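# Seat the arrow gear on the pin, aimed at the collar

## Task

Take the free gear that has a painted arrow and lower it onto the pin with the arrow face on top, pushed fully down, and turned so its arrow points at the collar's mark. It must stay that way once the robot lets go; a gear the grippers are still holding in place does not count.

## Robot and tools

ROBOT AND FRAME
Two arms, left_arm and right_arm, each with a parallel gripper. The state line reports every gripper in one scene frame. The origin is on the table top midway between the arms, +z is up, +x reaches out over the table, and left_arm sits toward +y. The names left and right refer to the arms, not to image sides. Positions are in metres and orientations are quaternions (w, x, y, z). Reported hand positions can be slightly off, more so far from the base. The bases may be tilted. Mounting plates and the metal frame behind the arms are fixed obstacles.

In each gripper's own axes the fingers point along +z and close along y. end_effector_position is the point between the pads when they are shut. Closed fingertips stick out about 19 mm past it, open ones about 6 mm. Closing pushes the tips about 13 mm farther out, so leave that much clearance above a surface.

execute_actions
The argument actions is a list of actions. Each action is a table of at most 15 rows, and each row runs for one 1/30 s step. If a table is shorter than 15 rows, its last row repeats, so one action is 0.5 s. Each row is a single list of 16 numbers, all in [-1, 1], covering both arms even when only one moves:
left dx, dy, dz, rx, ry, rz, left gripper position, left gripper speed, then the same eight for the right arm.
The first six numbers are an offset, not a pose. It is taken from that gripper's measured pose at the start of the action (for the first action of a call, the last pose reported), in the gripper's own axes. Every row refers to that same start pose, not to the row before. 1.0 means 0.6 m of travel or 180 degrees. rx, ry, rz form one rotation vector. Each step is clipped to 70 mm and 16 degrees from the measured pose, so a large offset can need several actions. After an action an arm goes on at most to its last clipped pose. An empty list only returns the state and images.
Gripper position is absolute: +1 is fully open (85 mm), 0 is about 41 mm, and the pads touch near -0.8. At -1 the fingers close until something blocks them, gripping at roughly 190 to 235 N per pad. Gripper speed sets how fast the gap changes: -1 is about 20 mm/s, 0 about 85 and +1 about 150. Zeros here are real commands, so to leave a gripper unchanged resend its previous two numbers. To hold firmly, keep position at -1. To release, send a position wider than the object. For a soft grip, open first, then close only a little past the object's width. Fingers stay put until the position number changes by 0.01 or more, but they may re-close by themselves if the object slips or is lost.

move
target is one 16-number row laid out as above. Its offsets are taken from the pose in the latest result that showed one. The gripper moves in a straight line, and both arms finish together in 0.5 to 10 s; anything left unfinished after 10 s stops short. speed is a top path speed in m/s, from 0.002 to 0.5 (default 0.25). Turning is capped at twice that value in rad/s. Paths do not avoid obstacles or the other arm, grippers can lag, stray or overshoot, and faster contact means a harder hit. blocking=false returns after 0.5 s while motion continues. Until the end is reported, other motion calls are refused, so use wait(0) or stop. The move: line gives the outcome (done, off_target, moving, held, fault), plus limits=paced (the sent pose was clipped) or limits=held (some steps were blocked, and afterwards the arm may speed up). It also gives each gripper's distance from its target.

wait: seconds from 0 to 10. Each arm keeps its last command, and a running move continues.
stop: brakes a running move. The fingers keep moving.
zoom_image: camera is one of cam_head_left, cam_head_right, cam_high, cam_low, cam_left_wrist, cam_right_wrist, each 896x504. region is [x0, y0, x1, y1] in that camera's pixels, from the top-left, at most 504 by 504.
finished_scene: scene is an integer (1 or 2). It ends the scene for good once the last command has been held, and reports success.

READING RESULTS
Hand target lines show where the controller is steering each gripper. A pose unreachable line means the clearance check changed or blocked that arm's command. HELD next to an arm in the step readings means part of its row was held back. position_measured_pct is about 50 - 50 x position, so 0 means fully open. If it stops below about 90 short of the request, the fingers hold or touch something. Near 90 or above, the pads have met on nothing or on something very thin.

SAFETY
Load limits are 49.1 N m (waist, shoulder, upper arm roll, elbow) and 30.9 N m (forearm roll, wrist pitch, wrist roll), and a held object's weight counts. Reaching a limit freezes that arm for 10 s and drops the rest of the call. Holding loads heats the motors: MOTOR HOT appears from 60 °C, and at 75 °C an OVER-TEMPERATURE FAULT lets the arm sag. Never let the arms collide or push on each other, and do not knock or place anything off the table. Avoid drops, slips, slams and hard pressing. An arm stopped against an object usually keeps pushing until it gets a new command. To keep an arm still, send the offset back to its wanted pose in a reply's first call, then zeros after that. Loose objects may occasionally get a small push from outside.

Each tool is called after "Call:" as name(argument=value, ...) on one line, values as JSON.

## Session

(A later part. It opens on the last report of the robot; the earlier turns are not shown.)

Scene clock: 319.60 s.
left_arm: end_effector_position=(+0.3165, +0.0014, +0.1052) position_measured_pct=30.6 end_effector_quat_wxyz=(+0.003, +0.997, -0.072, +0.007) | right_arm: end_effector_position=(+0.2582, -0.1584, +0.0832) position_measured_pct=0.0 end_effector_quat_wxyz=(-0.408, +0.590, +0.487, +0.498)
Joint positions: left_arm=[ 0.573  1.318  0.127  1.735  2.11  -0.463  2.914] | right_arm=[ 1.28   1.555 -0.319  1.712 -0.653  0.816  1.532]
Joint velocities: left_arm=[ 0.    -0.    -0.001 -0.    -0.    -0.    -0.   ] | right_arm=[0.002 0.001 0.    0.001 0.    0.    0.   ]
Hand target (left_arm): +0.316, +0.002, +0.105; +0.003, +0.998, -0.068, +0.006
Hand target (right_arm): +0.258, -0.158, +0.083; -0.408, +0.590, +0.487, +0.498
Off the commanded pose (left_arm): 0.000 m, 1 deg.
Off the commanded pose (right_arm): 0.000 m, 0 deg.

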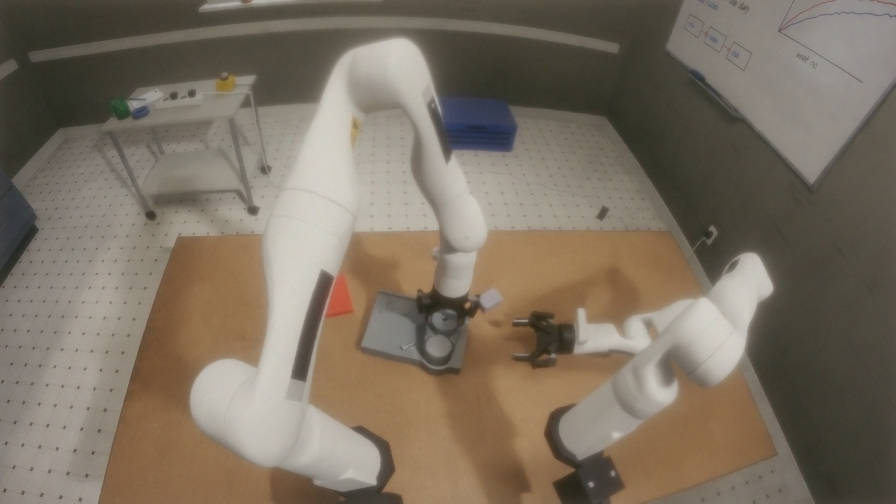

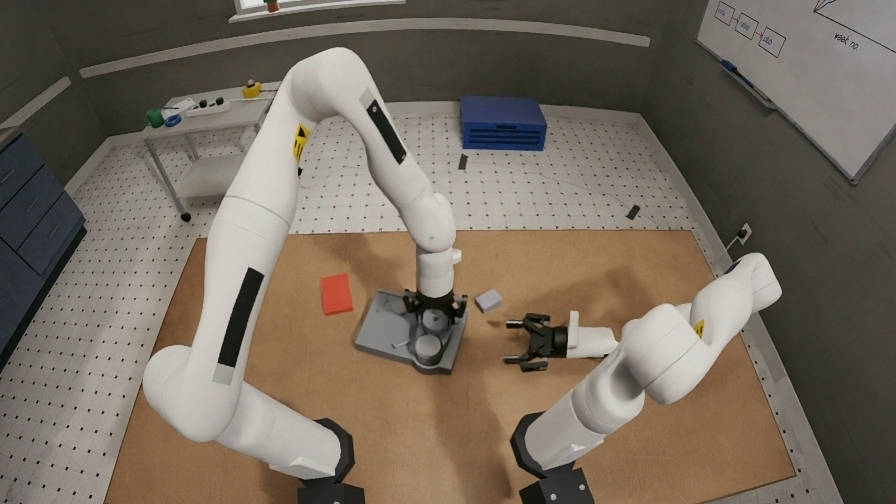

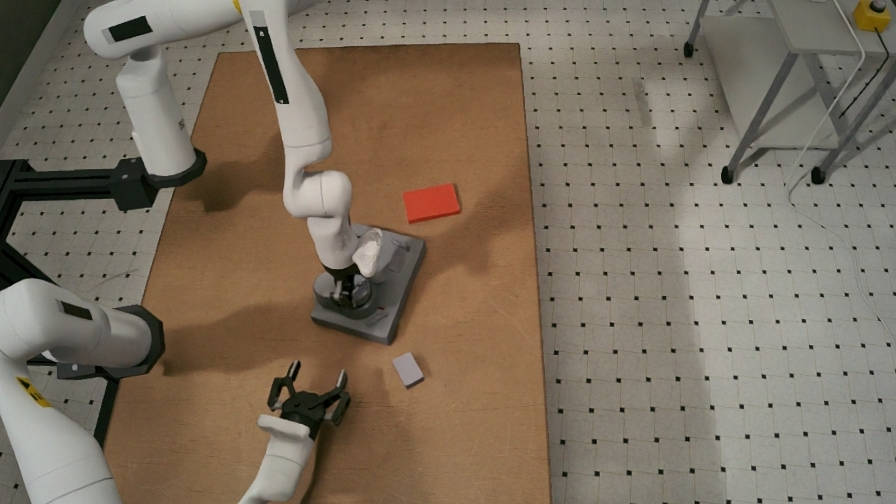

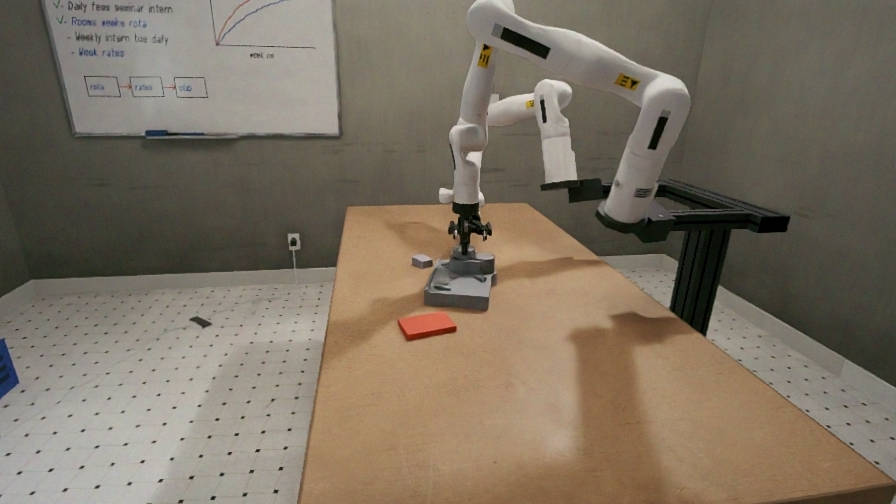

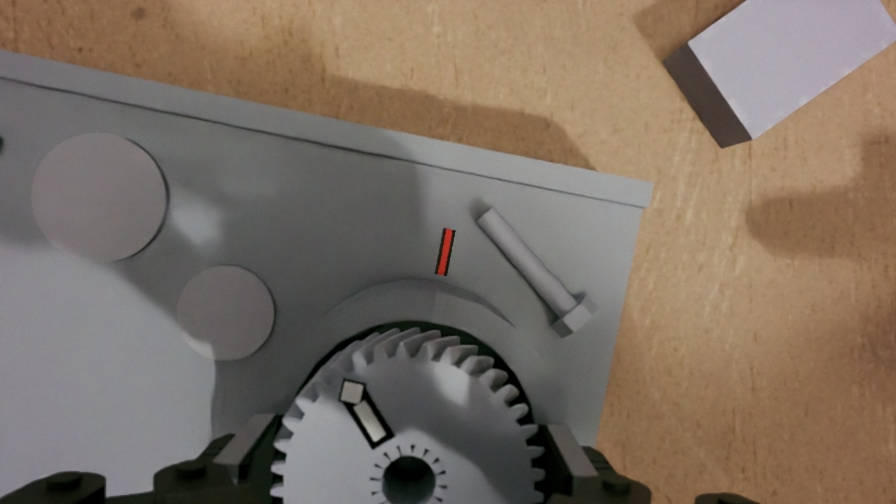

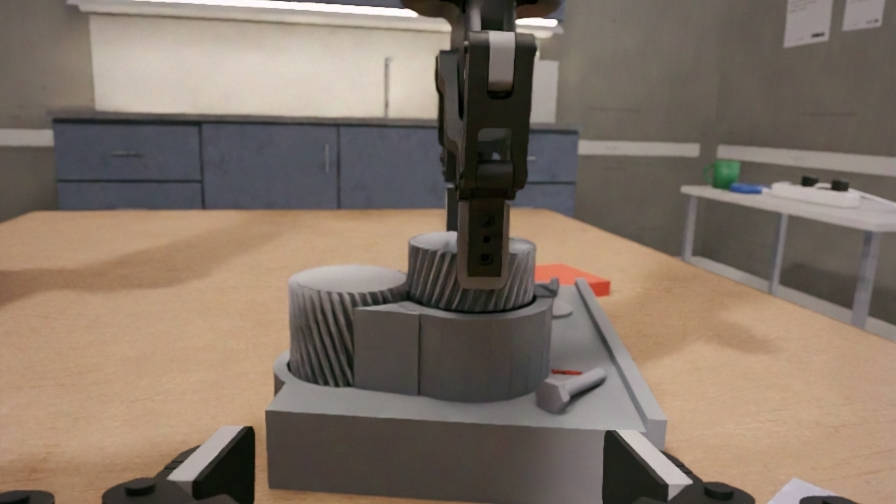

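Call:
execute_actions(actions=[[[0,0,0,0,0,0.0020,-1,-0.3,0,0,0,0,0,0,1,0],[0,0,0.0001,0,0,0.0043,-1,-0.3,0,0,0,0,0,0,1,0],[0,0,0.0006,0,0,0.0068,-1,-0.3,0,0,0,0,0,0,1,0],[0,0,0.0015,0,0,0.0087,-1,-0.3,0,0,0,0,0,0,1,0],[0,0,0.0026,0,0,0.0112,-1,-0.3,0,0,0,0,0,0,1,0],[0,0,0.0039,0,0,0.0141,-1,-0.3,0,0,0,0,0,0,1,0],[0,0,0.0054,0,0,0.0172,-1,-0.3,0,0,0,0,0,0,1,0],[0,0,0.0070,0,0,0.0207,-1,-0.3,0,0,0,0,0,0,1,0],[0,0,0.0086,0,0,0.0242,-1,-0.3,0,0,0,0,0,0,1,0],[0,0,0.0100,0,0,0.0274,-1,-0.3,0,0,0,0,0,0,1,0],[0,0,0.0115,0,0,0.0305,-1,-0.3,0,0,0,0,0,0,1,0],[0,0,0.0126,0,0,0.0331,-1,-0.3,0,0,0,0,0,0,1,0],[0,0,0.0136,0,0,0.0353,-1,-0.3,0,0,0,0,0,0,1,0],[0,0,0.0142,0,0,0.0366,-1,-0.3,0,0,0,0,0,0,1,0],[0,0,0.0145,0,0,0.0372,-1,-0.3,0,0,0,0,0,0,1,0]]])

Scene clock: 330.17 s.
left_arm: end_effector_position=(+0.3165, +0.0013, +0.0978) position_measured_pct=30.6 end_effector_quat_wxyz=(+0.002, +0.992, -0.123, +0.007) | right_arm: end_effector_position=(+0.2582, -0.1584, +0.0832) position_measured_pct=0.0 end_effector_quat_wxyz=(-0.408, +0.590, +0.487, +0.498)
Joint positions: left_arm=[ 0.563  1.335  0.136  1.729  2.071 -0.465  2.842] | right_arm=[ 1.28   1.555 -0.319  1.712 -0.653  0.816  1.532]
Joint velocities: left_arm=[-0.023  0.035  0.018 -0.015 -0.068 -0.006 -0.138] | right_arm=[-0.    -0.001  0.     0.    -0.    -0.    -0.001]
Hand target (left_arm): +0.317, +0.001, +0.097; +0.002, +0.991, -0.130, +0.007
Hand target (right_arm): +0.258, -0.158, +0.083; -0.408, +0.590, +0.487, +0.498
Off the commanded pose (left_arm): 0.001 m, 1 deg.
Off the commanded pose (right_arm): 0.000 m, 0 deg.
Step readings (end_effector_position):
0: left_arm (+0.3165, +0.0014, +0.1052) | right_arm (+0.2582, -0.1584, +0.0832)
1: left_arm (+0.3165, +0.0014, +0.1052) | right_arm (+0.2582, -0.1584, +0.0832)
2: left_arm (+0.3165, +0.0014, +0.1052) | right_arm (+0.2582, -0.1584, +0.0832)
4: left_arm (+0.3164, +0.0014, +0.1048) | right_arm (+0.2582, -0.1584, +0.0832)
8: left_arm (+0.3164, +0.0013, +0.1028) | right_arm (+0.2582, -0.1584, +0.0832)
15: end_effector_position above

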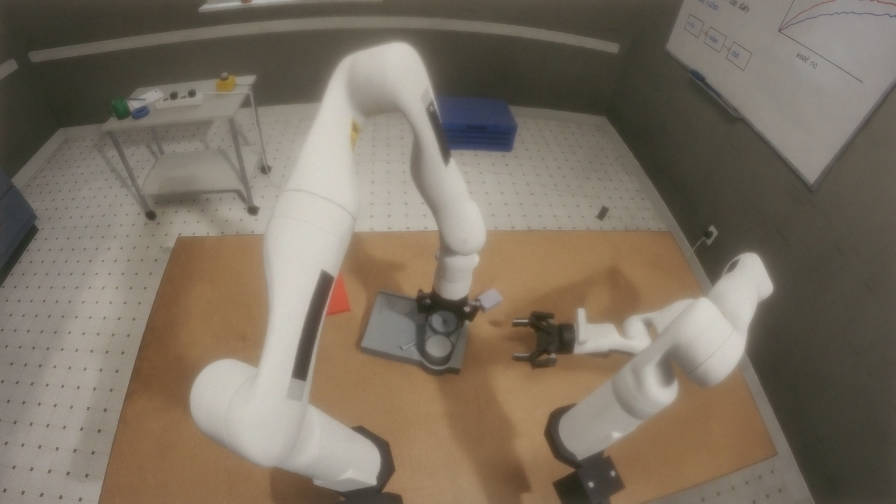

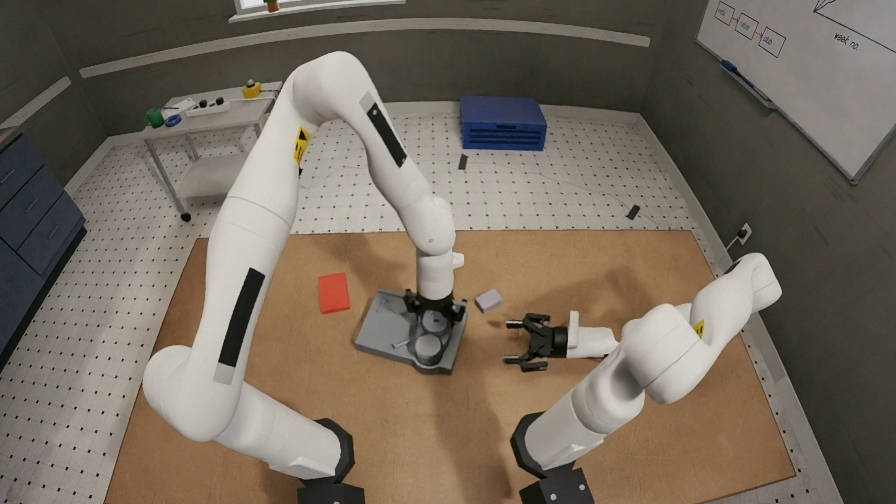

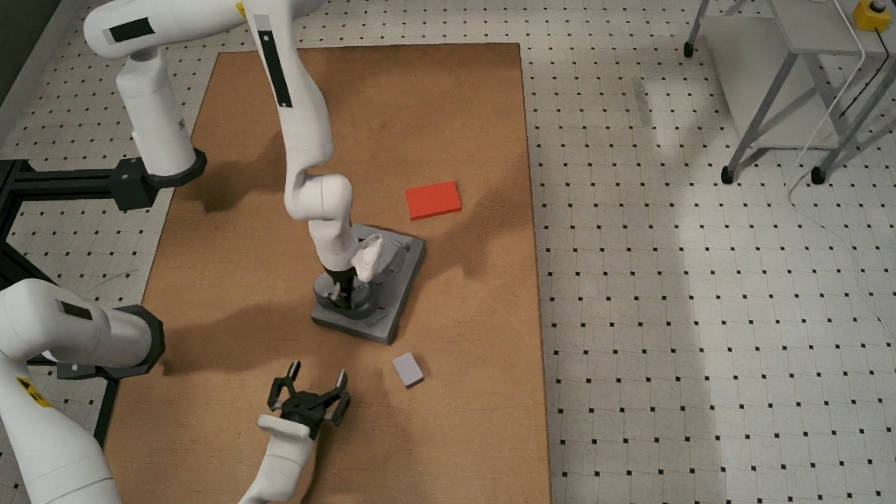

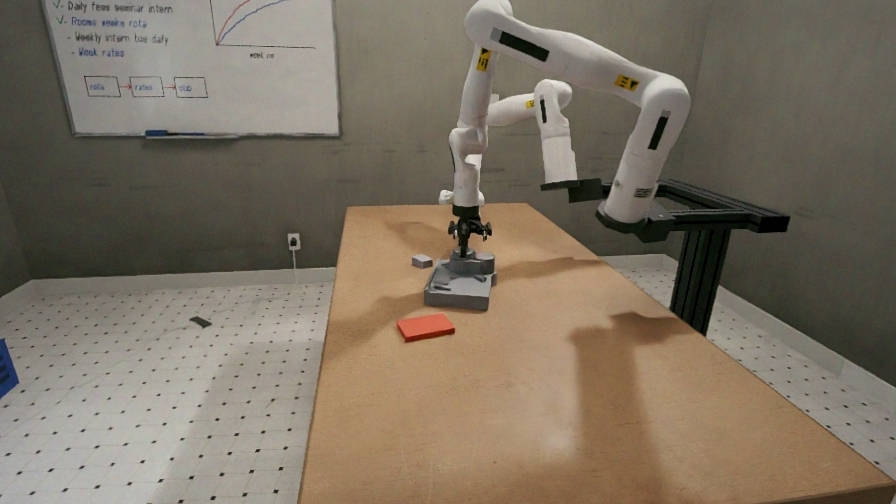

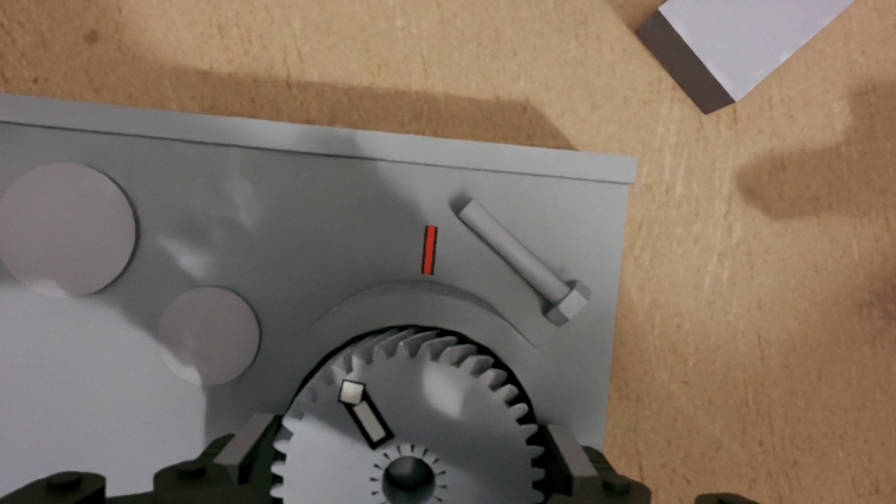

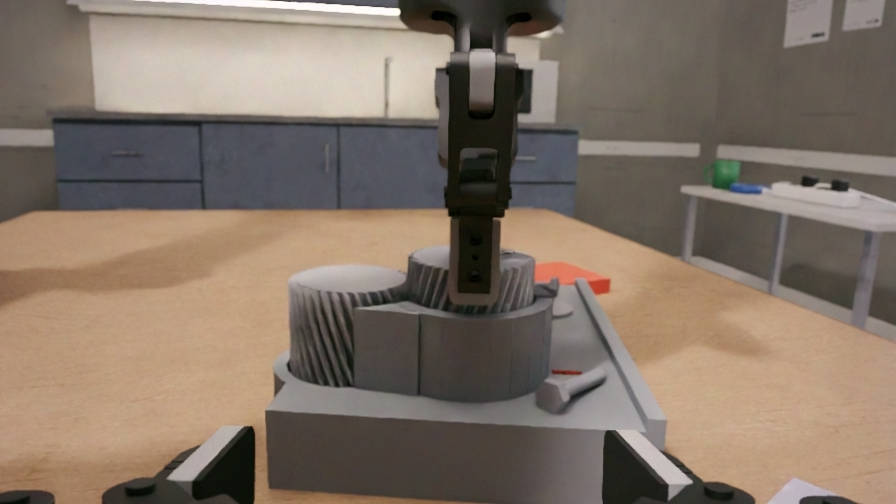

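Call:
execute_actions(actions=[[[0,0,0.0022,0,0,0.0045,0.6,-0.3,0,0,0,0,0,0,1,0],[0,0,0.0022,0,0,0.0045,0.6,-0.3,0,0,0,0,0,0,1,0],[0,0,0.0022,0,0,0.0045,0.6,-0.3,0,0,0,0,0,0,1,0],[0,0,0.0022,0,0,0.0045,0.6,-0.3,0,0,0,0,0,0,1,0],[0,0,0.0022,0,0,0.0045,0.6,-0.3,0,0,0,0,0,0,1,0],[0,0,0.0022,0,0,0.0045,0.6,-0.3,0,0,0,0,0,0,1,0],[0,0,0.0022,0,0,0.0045,0.6,-0.3,0,0,0,0,0,0,1,0],[0,0,0.0012,0,0,0.0045,0.6,-0.3,0,0,0,0,0,0,1,0],[0,0,-0.0014,0,0,0.0045,0.6,-0.3,0,0,0,0,0,0,1,0],[0,0,-0.0050,0,0,0.0045,0.6,-0.3,0,0,0,0,0,0,1,0],[0,0,-0.0092,0,0,0.0045,0.6,-0.3,0,0,0,0,0,0,1,0],[0,0,-0.0134,0,0,0.0045,0.6,-0.3,0,0,0,0,0,0,1,0],[0,0,-0.0170,0,0,0.0045,0.6,-0.3,0,0,0,0,0,0,1,0],[0,0,-0.0196,0,0,0.0045,0.6,-0.3,0,0,0,0,0,0,1,0],[0,0,-0.0206,0,0,0.0045,0.6,-0.3,0,0,0,0,0,0,1,0]]])

Scene clock: 338.90 s.
left_arm: end_effector_position=(+0.3168, +0.0014, +0.1061) position_measured_pct=19.8 end_effector_quat_wxyz=(+0.002, +0.992, -0.130, +0.007) | right_arm: end_effector_position=(+0.2582, -0.1584, +0.0832) position_measured_pct=0.0 end_effector_quat_wxyz=(-0.408, +0.590, +0.487, +0.498)
Joint positions: left_arm=[ 0.559  1.318  0.149  1.737  2.076 -0.48   2.823] | right_arm=[ 1.28   1.555 -0.319  1.712 -0.653  0.816  1.532]
Joint velocities: left_arm=[-0.011 -0.097  0.071  0.043  0.055 -0.083 -0.048] | right_arm=[ 0.     0.001  0.    -0.     0.    -0.     0.   ]
Hand target (left_arm): +0.316, +0.001, +0.110; +0.002, +0.992, -0.130, +0.007
Hand target (right_arm): +0.258, -0.158, +0.083; -0.408, +0.590, +0.487, +0.498
Off the commanded pose (left_arm): 0.004 m, 0 deg.
Off the commanded pose (right_arm): 0.000 m, 0 deg.
Step readings (end_effector_position):
0: left_arm (+0.3165, +0.0013, +0.0965) | right_arm (+0.2582, -0.1584, +0.0832)
1: left_arm (+0.3165, +0.0013, +0.0965) | right_arm (+0.2582, -0.1584, +0.0832)
2: left_arm (+0.3165, +0.0013, +0.0965) | right_arm (+0.2582, -0.1584, +0.0832)
4: left_arm (+0.3164, +0.0011, +0.0966) | right_arm (+0.2582, -0.1584, +0.0832)
8: left_arm (+0.3171, +0.0008, +0.0972) | right_arm (+0.2582, -0.1584, +0.0832)
15: end_effector_position above

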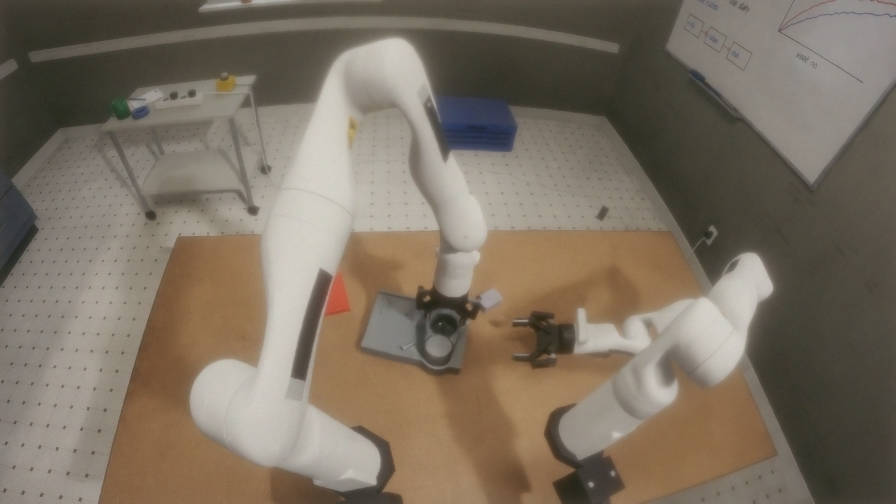

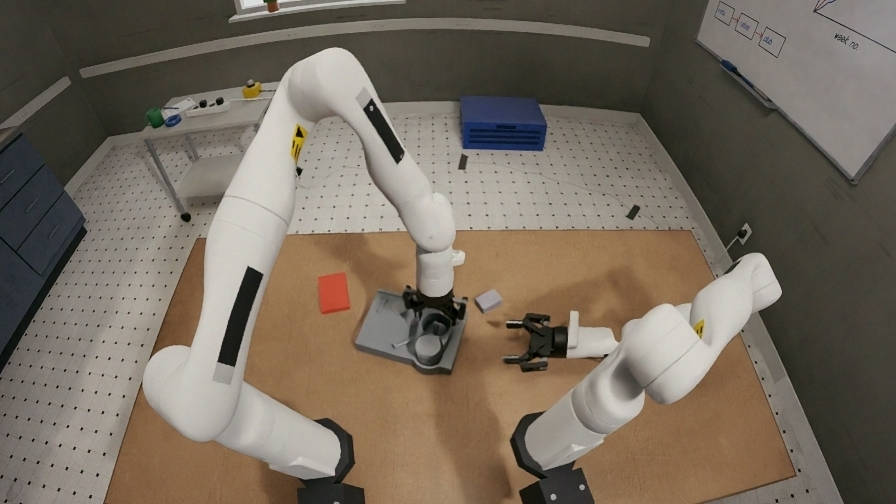

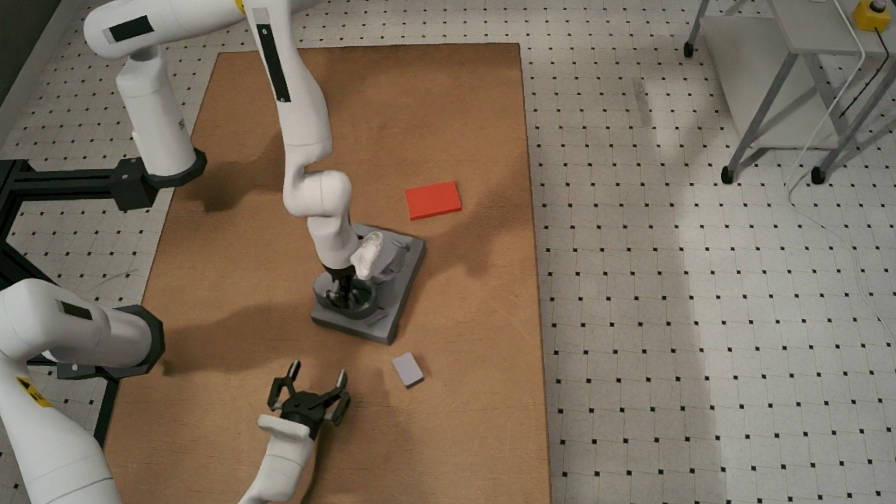

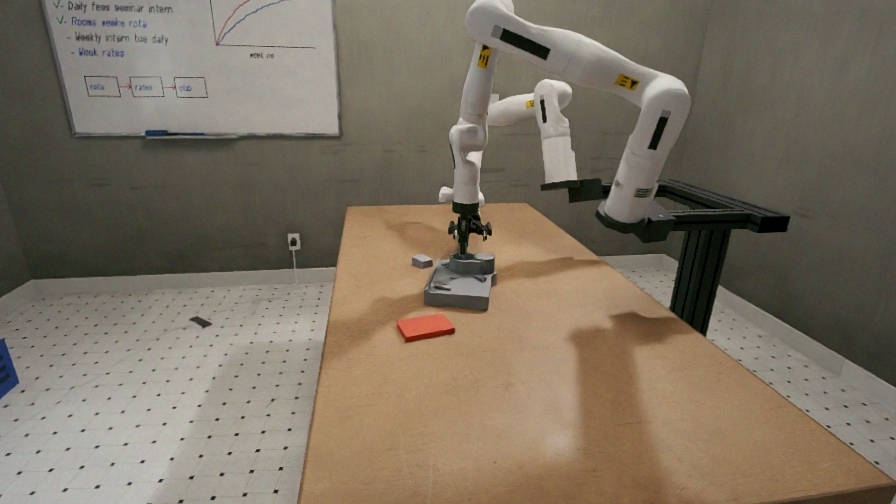

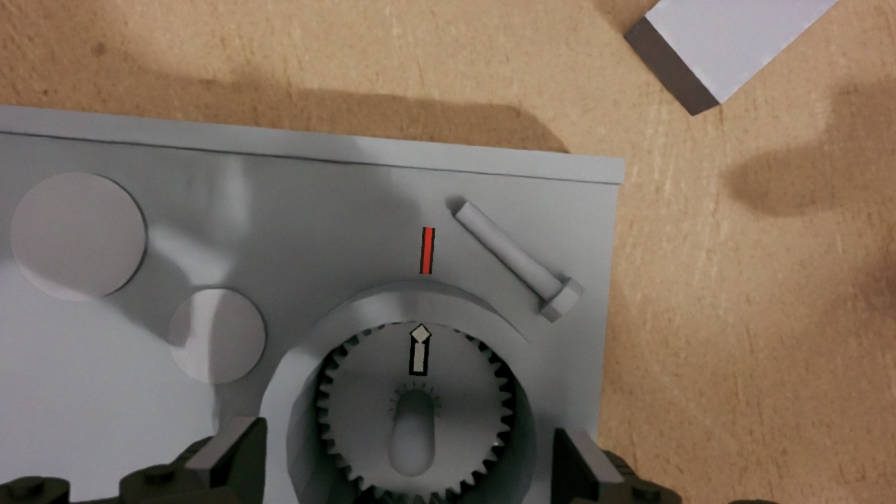

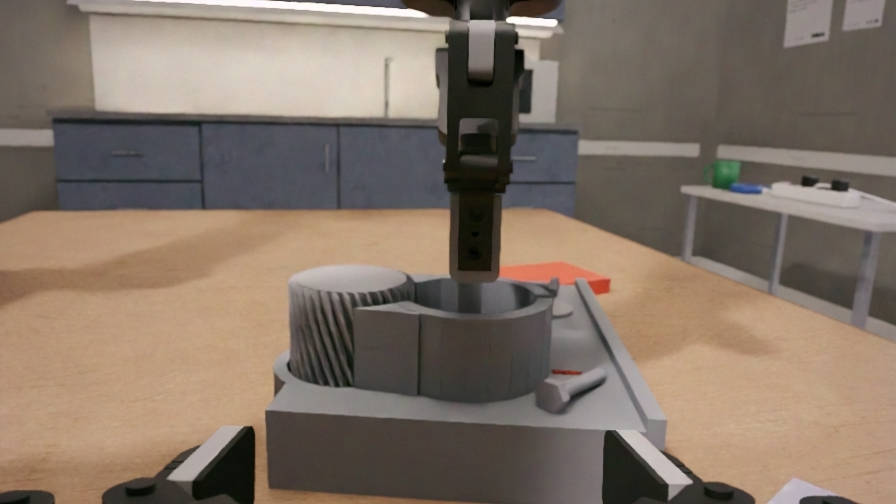

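The gear slid down and the arrow lines up with the mark. Confirming it's settled.

Call:
execute_actions(actions=[])

Call:
zoom_image(camera="cam_left_wrist", region=[280, 200, 560, 504])

Scene clock: 341.40 s.
left_arm: end_effector_position=(+0.3164, +0.0014, +0.1101) position_measured_pct=19.8 end_effector_quat_wxyz=(+0.002, +0.992, -0.130, +0.007) | right_arm: end_effector_position=(+0.2582, -0.1584, +0.0832) position_measured_pct=0.0 end_effector_quat_wxyz=(-0.408, +0.590, +0.487, +0.498)
Joint positions: left_arm=[ 0.558  1.31   0.154  1.74   2.08  -0.487  2.819] | right_arm=[ 1.28   1.555 -0.319  1.712 -0.653  0.816  1.532]
Joint velocities: left_arm=[-0.  0.  0. -0.  0. -0.  0.] | right_arm=[-0.     0.001  0.    -0.001 -0.     0.001  0.   ]
Hand target (left_arm): +0.316, +0.001, +0.110; +0.002, +0.992, -0.130, +0.007
Hand target (right_arm): +0.258, -0.158, +0.083; -0.408, +0.590, +0.487, +0.498
Off the commanded pose (left_arm): 0.000 m, 0 deg.
Off the commanded pose (right_arm): 0.000 m, 0 deg.

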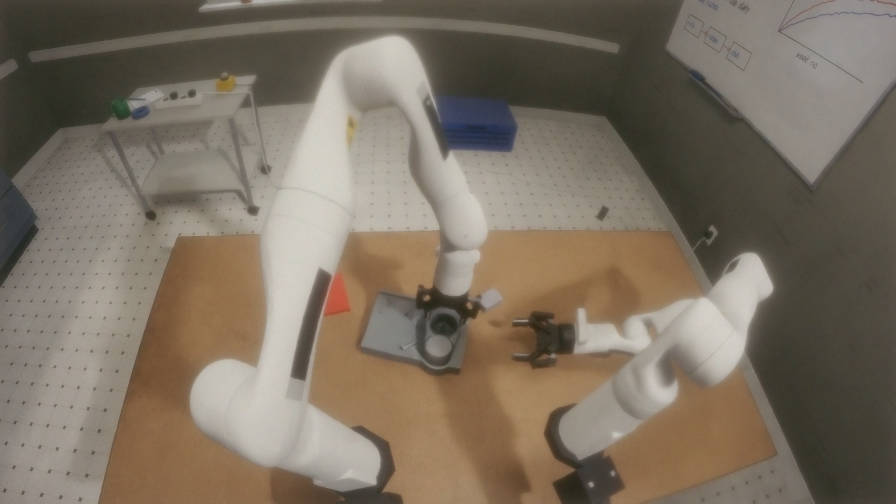

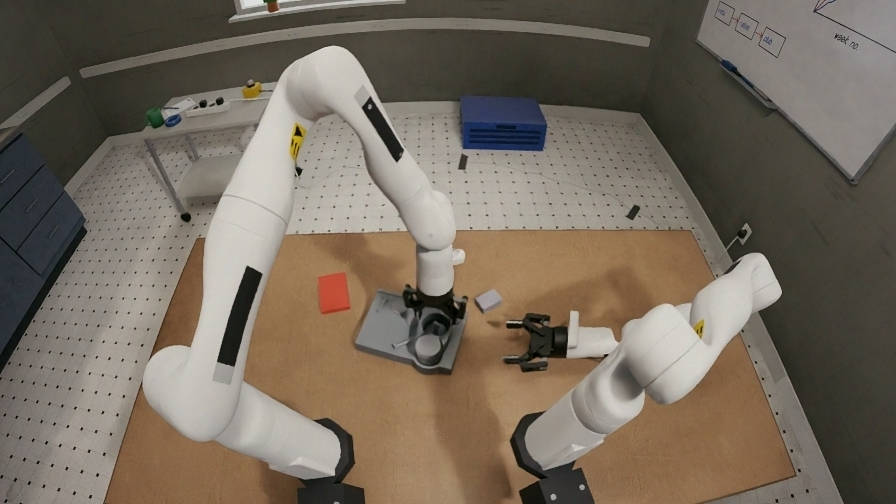

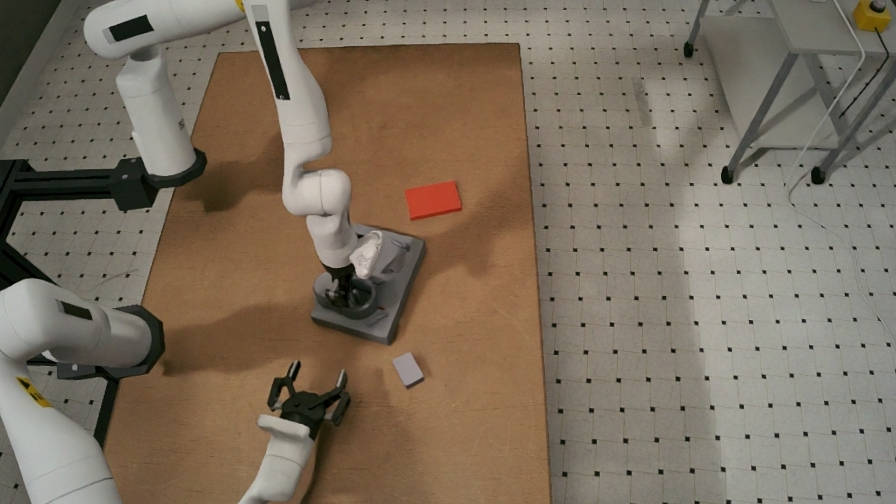

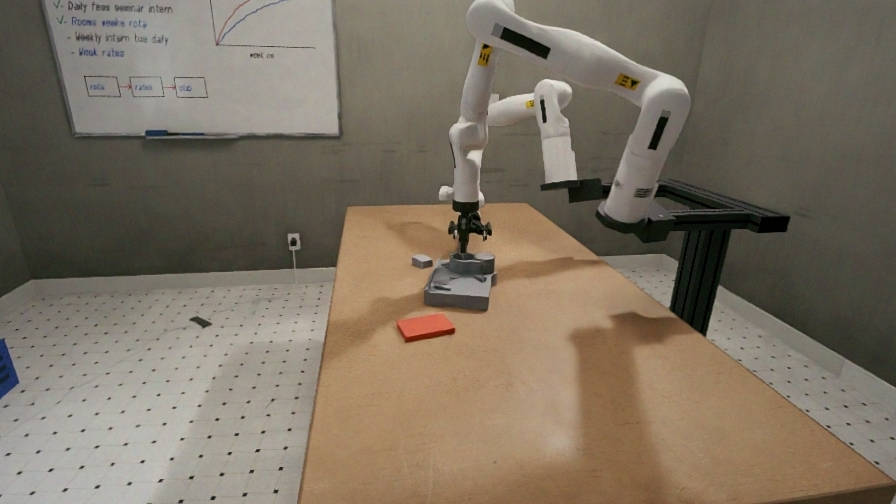

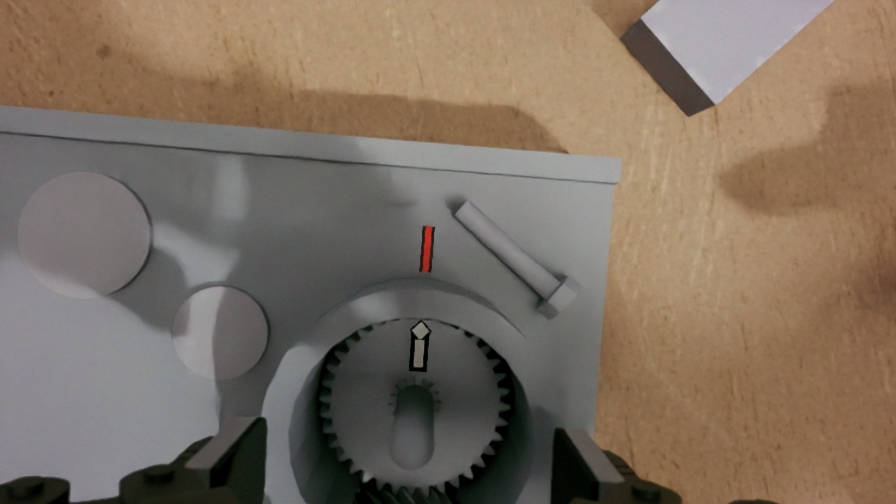

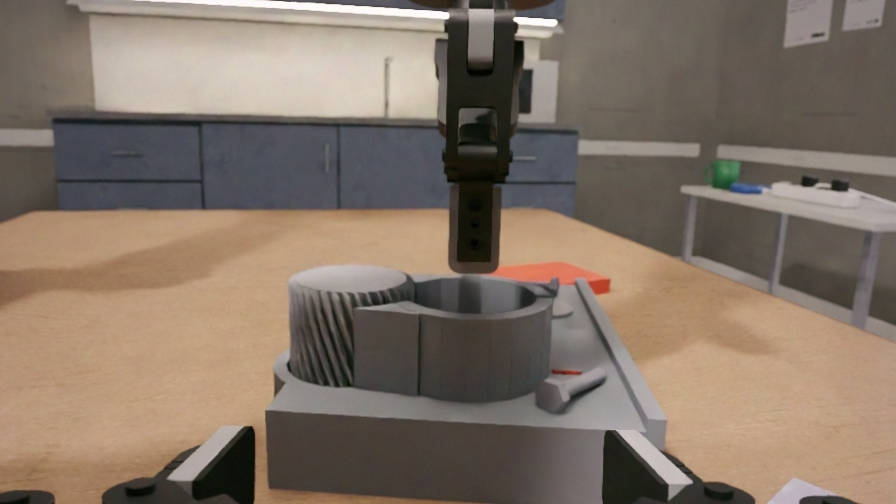

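Region (280, 200, 560, 504) of cam_left_wrist's 896x504 image, scaled by 1.658; it fills the left 464 columns of this view, and the rest is white.

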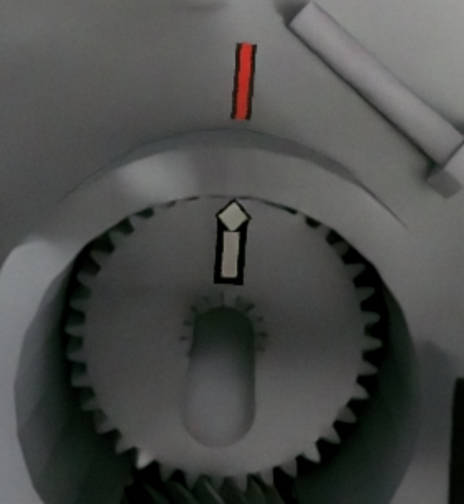

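The gear has settled at the bottom with the arrow in line with the red mark, and the gripper is clear of it.

Call:
finished_scene(scene=2)

The scene is finished: the task was done.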